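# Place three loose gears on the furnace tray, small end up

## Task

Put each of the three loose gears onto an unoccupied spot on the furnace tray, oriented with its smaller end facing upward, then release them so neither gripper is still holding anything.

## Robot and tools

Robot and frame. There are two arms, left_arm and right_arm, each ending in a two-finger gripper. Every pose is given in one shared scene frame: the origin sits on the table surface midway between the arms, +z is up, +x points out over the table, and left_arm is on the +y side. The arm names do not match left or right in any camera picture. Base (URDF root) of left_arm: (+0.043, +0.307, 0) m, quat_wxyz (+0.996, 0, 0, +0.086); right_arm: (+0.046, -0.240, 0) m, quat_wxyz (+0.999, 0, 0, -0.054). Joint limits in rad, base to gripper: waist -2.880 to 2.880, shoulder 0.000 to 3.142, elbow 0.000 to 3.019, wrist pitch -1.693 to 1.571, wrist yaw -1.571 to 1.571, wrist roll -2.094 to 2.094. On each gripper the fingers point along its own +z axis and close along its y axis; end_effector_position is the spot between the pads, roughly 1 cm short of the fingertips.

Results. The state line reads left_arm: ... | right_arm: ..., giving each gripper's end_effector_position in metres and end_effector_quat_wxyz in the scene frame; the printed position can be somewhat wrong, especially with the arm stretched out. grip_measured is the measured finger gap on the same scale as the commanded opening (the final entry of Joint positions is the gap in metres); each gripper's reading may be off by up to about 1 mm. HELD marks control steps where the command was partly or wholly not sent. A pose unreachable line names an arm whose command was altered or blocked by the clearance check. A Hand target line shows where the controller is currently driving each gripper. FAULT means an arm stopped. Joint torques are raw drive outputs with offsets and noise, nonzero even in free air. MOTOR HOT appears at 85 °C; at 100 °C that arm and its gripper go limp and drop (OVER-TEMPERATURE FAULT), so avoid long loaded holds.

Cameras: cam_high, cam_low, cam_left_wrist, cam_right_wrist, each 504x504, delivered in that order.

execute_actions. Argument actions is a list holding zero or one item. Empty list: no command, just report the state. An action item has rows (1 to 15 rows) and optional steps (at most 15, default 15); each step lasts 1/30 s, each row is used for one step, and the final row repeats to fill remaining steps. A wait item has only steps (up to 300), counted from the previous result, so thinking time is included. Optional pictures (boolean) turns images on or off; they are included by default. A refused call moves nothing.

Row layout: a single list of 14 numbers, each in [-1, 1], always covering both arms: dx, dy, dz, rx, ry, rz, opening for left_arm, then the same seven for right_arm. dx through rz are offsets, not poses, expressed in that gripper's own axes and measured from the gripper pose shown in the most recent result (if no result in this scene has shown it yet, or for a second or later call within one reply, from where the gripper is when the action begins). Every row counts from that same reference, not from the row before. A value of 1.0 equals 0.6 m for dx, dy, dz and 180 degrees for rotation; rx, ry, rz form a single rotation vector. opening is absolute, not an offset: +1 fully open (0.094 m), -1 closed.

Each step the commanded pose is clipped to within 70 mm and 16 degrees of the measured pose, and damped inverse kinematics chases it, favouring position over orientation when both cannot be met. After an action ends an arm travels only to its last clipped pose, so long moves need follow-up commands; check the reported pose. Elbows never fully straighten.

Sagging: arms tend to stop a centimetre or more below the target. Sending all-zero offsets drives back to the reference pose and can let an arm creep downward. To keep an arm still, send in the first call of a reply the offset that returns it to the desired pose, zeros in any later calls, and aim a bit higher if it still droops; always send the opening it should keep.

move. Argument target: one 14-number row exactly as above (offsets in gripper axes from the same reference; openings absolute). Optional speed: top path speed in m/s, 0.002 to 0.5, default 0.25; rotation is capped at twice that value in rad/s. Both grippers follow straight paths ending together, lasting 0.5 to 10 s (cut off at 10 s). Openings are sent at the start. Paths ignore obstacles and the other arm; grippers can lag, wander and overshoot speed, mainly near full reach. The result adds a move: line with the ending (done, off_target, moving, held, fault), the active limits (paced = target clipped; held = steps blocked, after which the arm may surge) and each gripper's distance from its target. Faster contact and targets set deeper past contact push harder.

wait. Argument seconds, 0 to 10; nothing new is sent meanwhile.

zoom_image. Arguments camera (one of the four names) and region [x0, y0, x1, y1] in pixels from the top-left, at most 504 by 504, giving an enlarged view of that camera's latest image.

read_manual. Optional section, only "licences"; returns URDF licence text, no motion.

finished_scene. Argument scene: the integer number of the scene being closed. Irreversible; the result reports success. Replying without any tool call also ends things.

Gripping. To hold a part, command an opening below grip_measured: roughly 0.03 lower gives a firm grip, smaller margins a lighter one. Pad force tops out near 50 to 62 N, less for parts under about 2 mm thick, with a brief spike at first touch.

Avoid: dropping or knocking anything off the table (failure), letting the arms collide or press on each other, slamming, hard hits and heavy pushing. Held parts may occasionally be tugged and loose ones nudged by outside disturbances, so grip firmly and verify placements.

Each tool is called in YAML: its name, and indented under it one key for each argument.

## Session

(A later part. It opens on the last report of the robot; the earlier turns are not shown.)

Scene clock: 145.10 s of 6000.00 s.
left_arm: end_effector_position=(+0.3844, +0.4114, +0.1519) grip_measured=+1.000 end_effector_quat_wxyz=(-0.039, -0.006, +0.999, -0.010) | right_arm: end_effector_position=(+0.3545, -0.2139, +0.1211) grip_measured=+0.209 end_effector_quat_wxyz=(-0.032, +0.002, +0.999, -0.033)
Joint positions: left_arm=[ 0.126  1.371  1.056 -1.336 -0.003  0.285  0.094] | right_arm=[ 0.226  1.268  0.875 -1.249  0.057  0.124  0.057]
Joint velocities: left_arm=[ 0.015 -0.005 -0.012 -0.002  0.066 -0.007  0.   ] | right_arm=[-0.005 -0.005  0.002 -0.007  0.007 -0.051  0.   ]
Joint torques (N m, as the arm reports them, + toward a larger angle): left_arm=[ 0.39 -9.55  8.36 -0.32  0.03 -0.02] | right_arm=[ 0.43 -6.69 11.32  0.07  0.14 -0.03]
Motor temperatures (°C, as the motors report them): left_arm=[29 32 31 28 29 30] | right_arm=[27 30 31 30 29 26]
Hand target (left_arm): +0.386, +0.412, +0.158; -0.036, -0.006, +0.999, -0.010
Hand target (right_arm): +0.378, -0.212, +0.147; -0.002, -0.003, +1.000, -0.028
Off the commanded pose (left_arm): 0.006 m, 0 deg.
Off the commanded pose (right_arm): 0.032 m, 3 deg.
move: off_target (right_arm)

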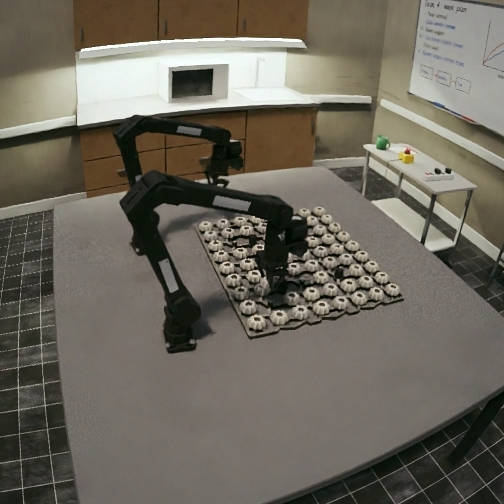

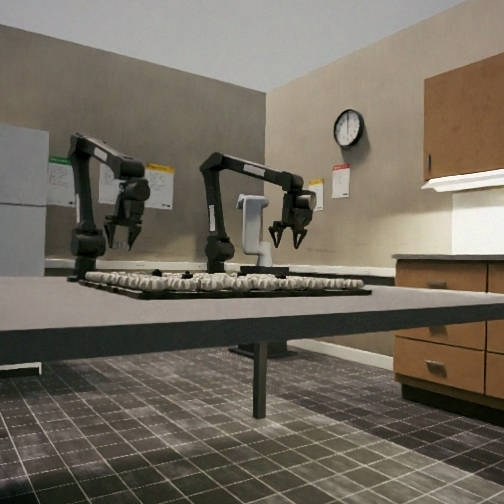

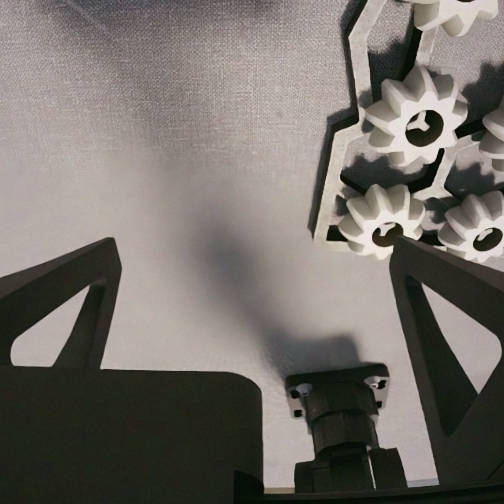

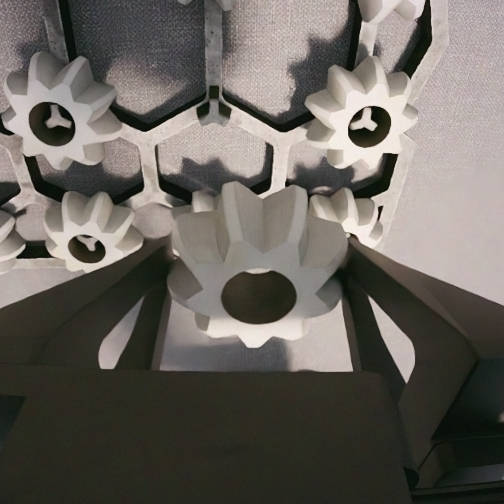

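move:
  target: [-0.01,0,-0.015,0,0,0,1, -0.033,0.028,0.0,-0.021,-0.027,-0.001,0.165]
  speed: 0.08

zoom_image:
  camera: "cam_right_wrist"
  region: [130, 60, 380, 200]

Scene clock: 149.80 s of 6000.00 s.
left_arm: end_effector_position=(+0.3818, +0.4105, +0.1521) grip_measured=+1.000 end_effector_quat_wxyz=(-0.044, -0.006, +0.999, -0.012) | right_arm: end_effector_position=(+0.3700, -0.2012, +0.1178) grip_measured=+0.209 end_effector_quat_wxyz=(+0.001, -0.001, +1.000, -0.002)
Joint positions: left_arm=[ 0.126  1.371  1.056 -1.347 -0.003  0.285  0.094] | right_arm=[ 0.231  1.268  0.868 -1.169  0.004  0.122  0.057]
Joint velocities: left_arm=[-0.005 -0.015 -0.012 -0.007 -0.066 -0.066  0.   ] | right_arm=[ 0.015 -0.015  0.002  0.002  0.037 -0.037 -0.001]
Joint torques (N m, as the arm reports them, + toward a larger angle): left_arm=[ 0.1  -8.61  9.66 -0.33  0.05 -0.06] | right_arm=[ 1.78 -6.27  6.94  1.29  0.05  0.21]
Motor temperatures (°C, as the motors report them): left_arm=[29 32 31 28 29 30] | right_arm=[27 30 31 30 29 26]
Hand target (left_arm): +0.391, +0.411, +0.160; -0.039, -0.006, +0.999, -0.010
Hand target (right_arm): +0.374, -0.197, +0.119; +0.011, -0.001, +1.000, +0.001
Off the commanded pose (left_arm): 0.013 m, 1 deg.
Off the commanded pose (right_arm): 0.006 m, 1 deg.
After step 90, 0.73 s passed at rest.
move: off_target (left_arm)

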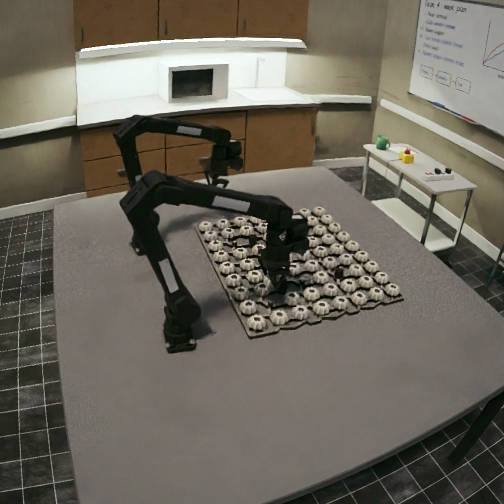

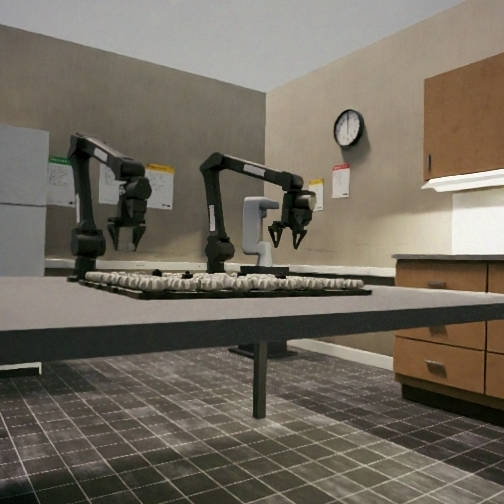

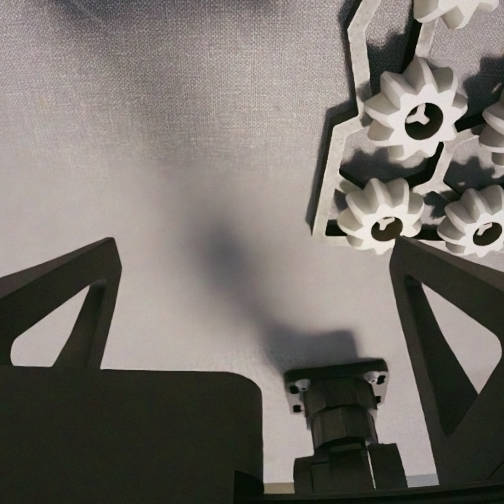

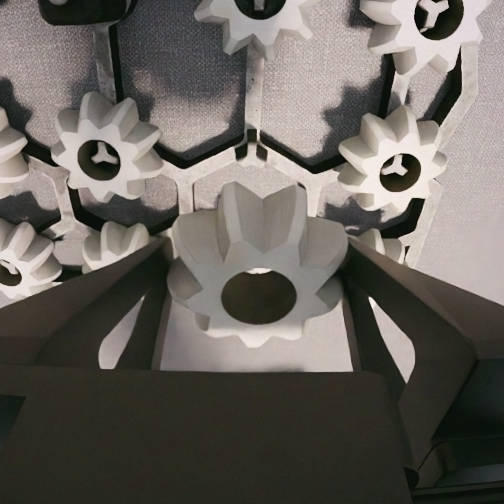

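Region (130, 60, 380, 200) of cam_right_wrist's 504x504 image, scaled by 2.016, with more detail than that image has; it fills the top 282 rows of this view, and the rest is white.

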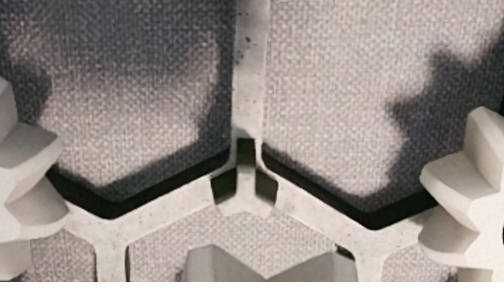

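move:
  target: [-0.01,0,-0.015,0,-0.01,0,1, -0.0133,0.010,0.09,0,-0.007,0,0.165]
  speed: 0.06

Scene clock: 154.47 s of 6000.00 s.
left_arm: end_effector_position=(+0.3820, +0.4096, +0.1521) grip_measured=+1.000 end_effector_quat_wxyz=(-0.043, -0.006, +0.999, -0.015) | right_arm: end_effector_position=(+0.3709, -0.1998, +0.0604) grip_measured=+0.209 end_effector_quat_wxyz=(-0.001, -0.002, +1.000, -0.002)
Joint positions: left_arm=[ 0.126  1.371  1.056 -1.347  0.003  0.285  0.094] | right_arm=[ 0.235  1.357  0.779 -0.995  0.004  0.124  0.057]
Joint velocities: left_arm=[-0.015 -0.005 -0.007  0.002 -0.037 -0.022  0.   ] | right_arm=[-0.005 -0.015  0.002 -0.007  0.066 -0.081 -0.   ]
Joint torques (N m, as the arm reports them, + toward a larger angle): left_arm=[ 0.38 -9.99  8.51  0.28  0.13 -0.02] | right_arm=[ 1.87 -6.37  6.42  1.23  0.23  0.23]
Motor temperatures (°C, as the motors report them): left_arm=[29 32 32 28 29 30] | right_arm=[27 30 31 30 29 26]
Hand target (left_arm): +0.388, +0.411, +0.161; -0.028, -0.006, +1.000, -0.012
Hand target (right_arm): +0.377, -0.196, +0.064; +0.012, -0.001, +1.000, -0.002
Off the commanded pose (left_arm): 0.011 m, 2 deg.
Off the commanded pose (right_arm): 0.009 m, 2 deg.
After step 90, 0.40 s passed at rest.
move: off_target (left_arm)

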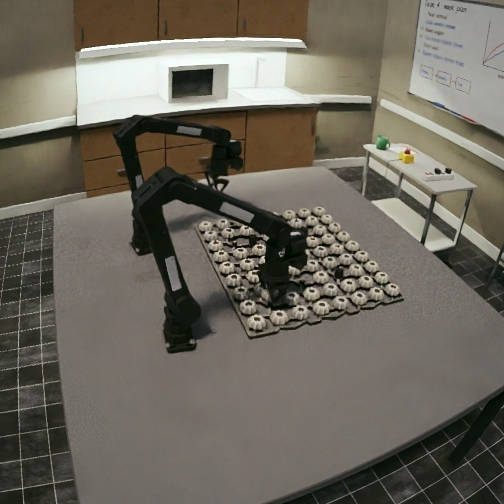

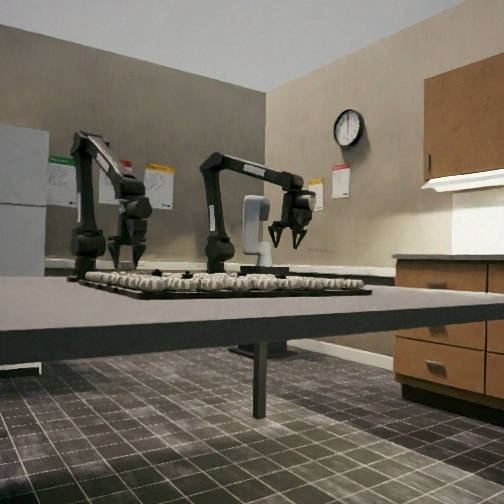

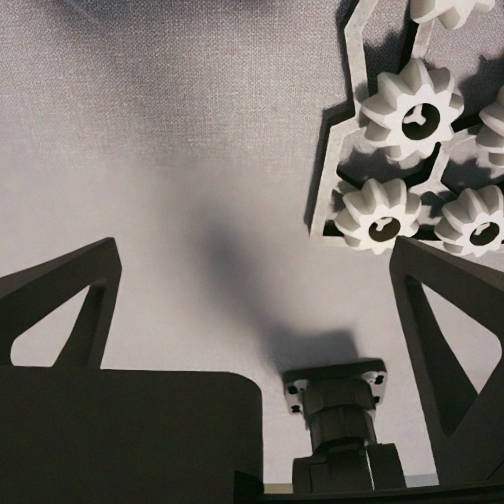

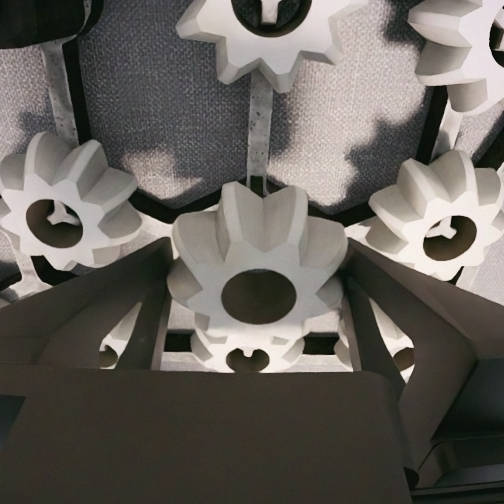

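move:
  target: [-0.01,0,-0.015,0,-0.01,0,1, -0.0135,0.007,0.053,0,-0.008,0,0.165]
  speed: 0.03

Scene clock: 158.43 s of 6000.00 s.
left_arm: end_effector_position=(+0.3823, +0.4087, +0.1521) grip_measured=+1.000 end_effector_quat_wxyz=(-0.043, -0.006, +0.999, -0.017) | right_arm: end_effector_position=(+0.3726, -0.1996, +0.0267) grip_measured=+0.209 end_effector_quat_wxyz=(-0.000, -0.001, +1.000, -0.002)
Joint positions: left_arm=[ 0.126  1.371  1.056 -1.347  0.008  0.285  0.094] | right_arm=[ 0.235  1.425  0.737 -0.883  0.004  0.124  0.057]
Joint velocities: left_arm=[ 0.015 -0.005 -0.017 -0.017 -0.022 -0.066  0.   ] | right_arm=[-0.005 -0.005 -0.007  0.012 -0.007  0.037 -0.001]
Joint torques (N m, as the arm reports them, + toward a larger angle): left_arm=[  0.38 -10.     8.51   0.27   0.14  -0.02] | right_arm=[ 1.83 -7.1   5.77  1.11  0.26  0.2 ]
Motor temperatures (°C, as the motors report them): left_arm=[29 32 32 28 29 30] | right_arm=[27 30 31 30 29 26]
Hand target (left_arm): +0.389, +0.410, +0.161; -0.028, -0.006, +0.999, -0.014
Hand target (right_arm): +0.378, -0.196, +0.029; +0.011, -0.002, +1.000, -0.002
Off the commanded pose (left_arm): 0.011 m, 2 deg.
Off the commanded pose (right_arm): 0.008 m, 1 deg.
move: off_target (left_arm)

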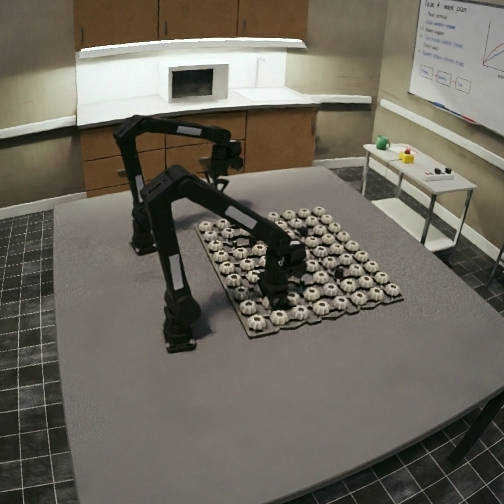

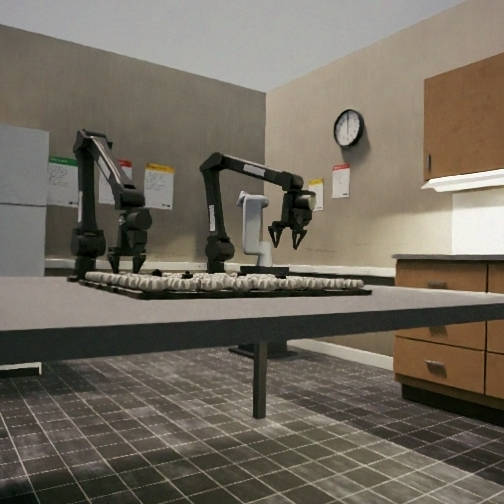

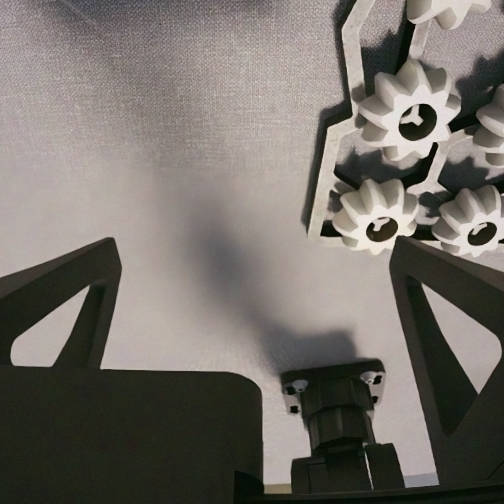

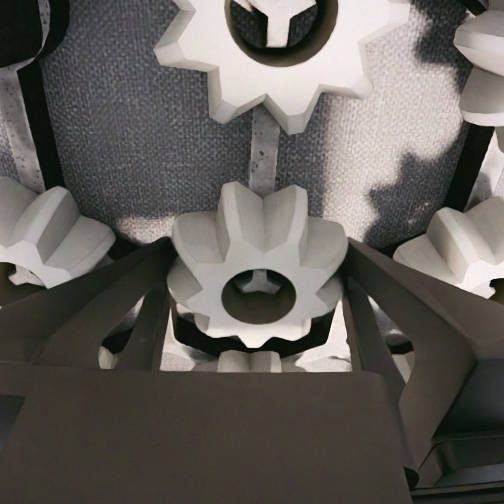

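move:
  target: [-0.01,0,-0.015,0,-0.005,0,1, -0.006,0,0.003,0,0,0,0.38]
  speed: 0.03

move:
  target: [0,0,-0.01,0,0,0,1, -0.02,0,-0.17,0,0,0,0.38]
  speed: 0.1

Scene clock: 160.77 s of 6000.00 s.
left_arm: end_effector_position=(+0.3824, +0.4085, +0.1521) grip_measured=+1.000 end_effector_quat_wxyz=(-0.042, -0.006, +0.999, -0.018) | right_arm: end_effector_position=(+0.3722, -0.1997, +0.0253) grip_measured=+0.379 end_effector_quat_wxyz=(-0.002, -0.001, +1.000, -0.002)
Joint positions: left_arm=[ 0.126  1.371  1.056 -1.347  0.01   0.285  0.094] | right_arm=[ 0.235  1.43   0.737 -0.883  0.004  0.124  0.065]
Joint velocities: left_arm=[ 0.005  0.005  0.002 -0.002 -0.022 -0.037  0.   ] | right_arm=[-0.005 -0.005 -0.007 -0.007  0.037 -0.051  0.   ]
Joint torques (N m, as the arm reports them, + toward a larger angle): left_arm=[ 0.22 -9.26  9.09 -0.23  0.14 -0.04] | right_arm=[ 0.55 -6.98  6.18  0.77  0.14  0.08]
Motor temperatures (°C, as the motors report them): left_arm=[29 32 32 28 29 30] | right_arm=[27 30 31 30 29 26]
Hand target (left_arm): +0.389, +0.409, +0.161; -0.035, -0.006, +0.999, -0.017
Hand target (right_arm): +0.376, -0.200, +0.025; -0.000, -0.001, +1.000, -0.002
Off the commanded pose (left_arm): 0.011 m, 1 deg.
Off the commanded pose (right_arm): 0.004 m, 0 deg.
move: off_target (left_arm)

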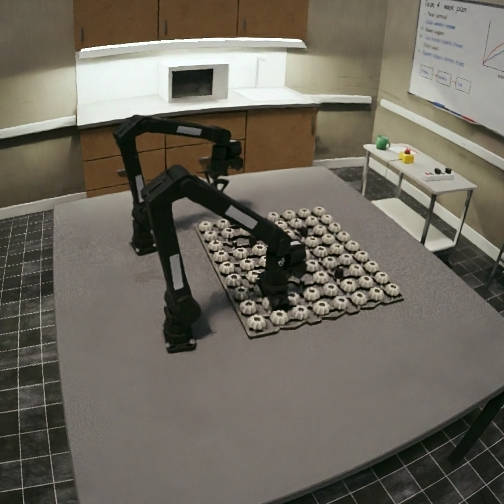

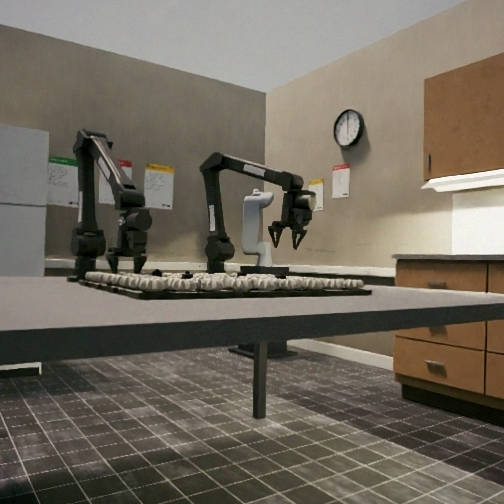

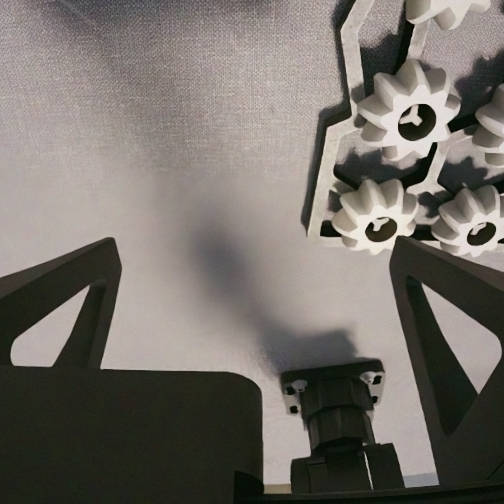

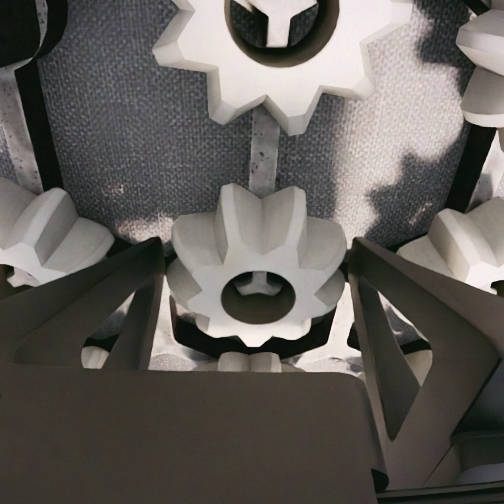

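Scene clock: 162.17 s of 6000.00 s.
left_arm: end_effector_position=(+0.3813, +0.4081, +0.1522) grip_measured=+1.000 end_effector_quat_wxyz=(-0.045, -0.006, +0.999, -0.019) | right_arm: end_effector_position=(+0.3654, -0.2005, +0.1031) grip_measured=+0.379 end_effector_quat_wxyz=(-0.030, -0.001, +1.000, -0.006)
Joint positions: left_arm=[ 0.126  1.371  1.056 -1.352  0.01   0.285  0.094] | right_arm=[ 0.235  1.317  0.868 -1.183  0.004  0.124  0.065]
Joint velocities: left_arm=[ 0.005  0.015 -0.002 -0.012 -0.066  0.051  0.   ] | right_arm=[-0.015 -0.015 -0.012 -0.007 -0.037  0.037 -0.   ]
Joint torques (N m, as the arm reports them, + toward a larger angle): left_arm=[ 0.41 -9.51  8.35 -0.36  0.04 -0.02] | right_arm=[ 1.08 -7.38 10.36 -0.02  0.14  0.11]
Motor temperatures (°C, as the motors report them): left_arm=[29 32 32 28 29 30] | right_arm=[27 30 31 30 29 26]
Hand target (left_arm): +0.383, +0.409, +0.158; -0.042, -0.006, +0.999, -0.018
Hand target (right_arm): +0.385, -0.198, +0.127; -0.002, -0.001, +1.000, -0.002
Off the commanded pose (left_arm): 0.006 m, 0 deg.
Off the commanded pose (right_arm): 0.031 m, 3 deg.
move: off_target (right_arm)

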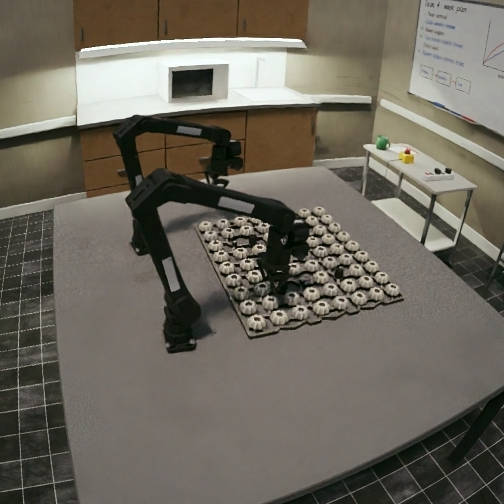

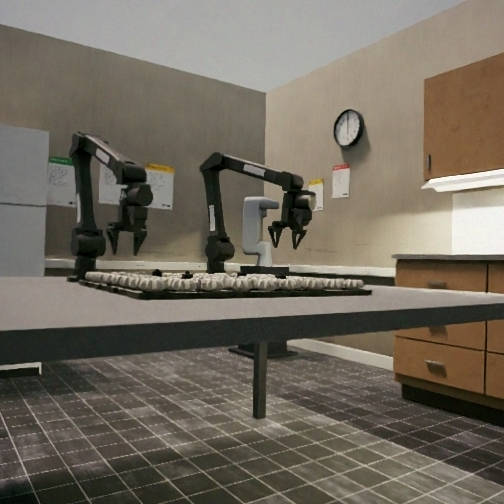

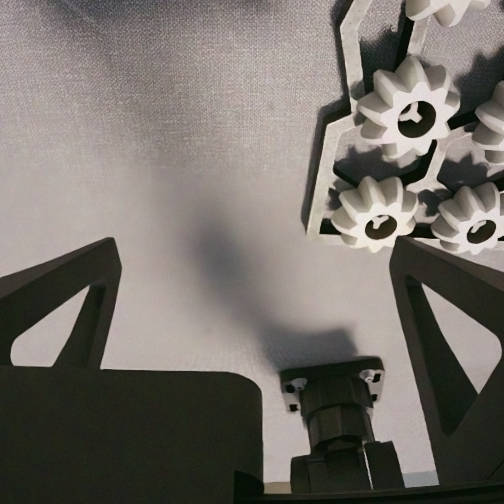

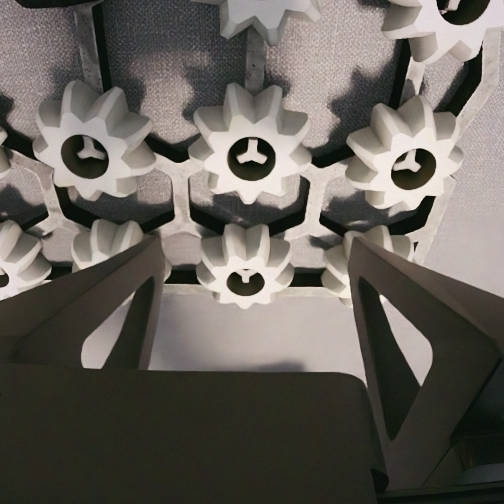

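All three are seated.

finished_scene:
  scene: 1

The scene is finished: the task was done.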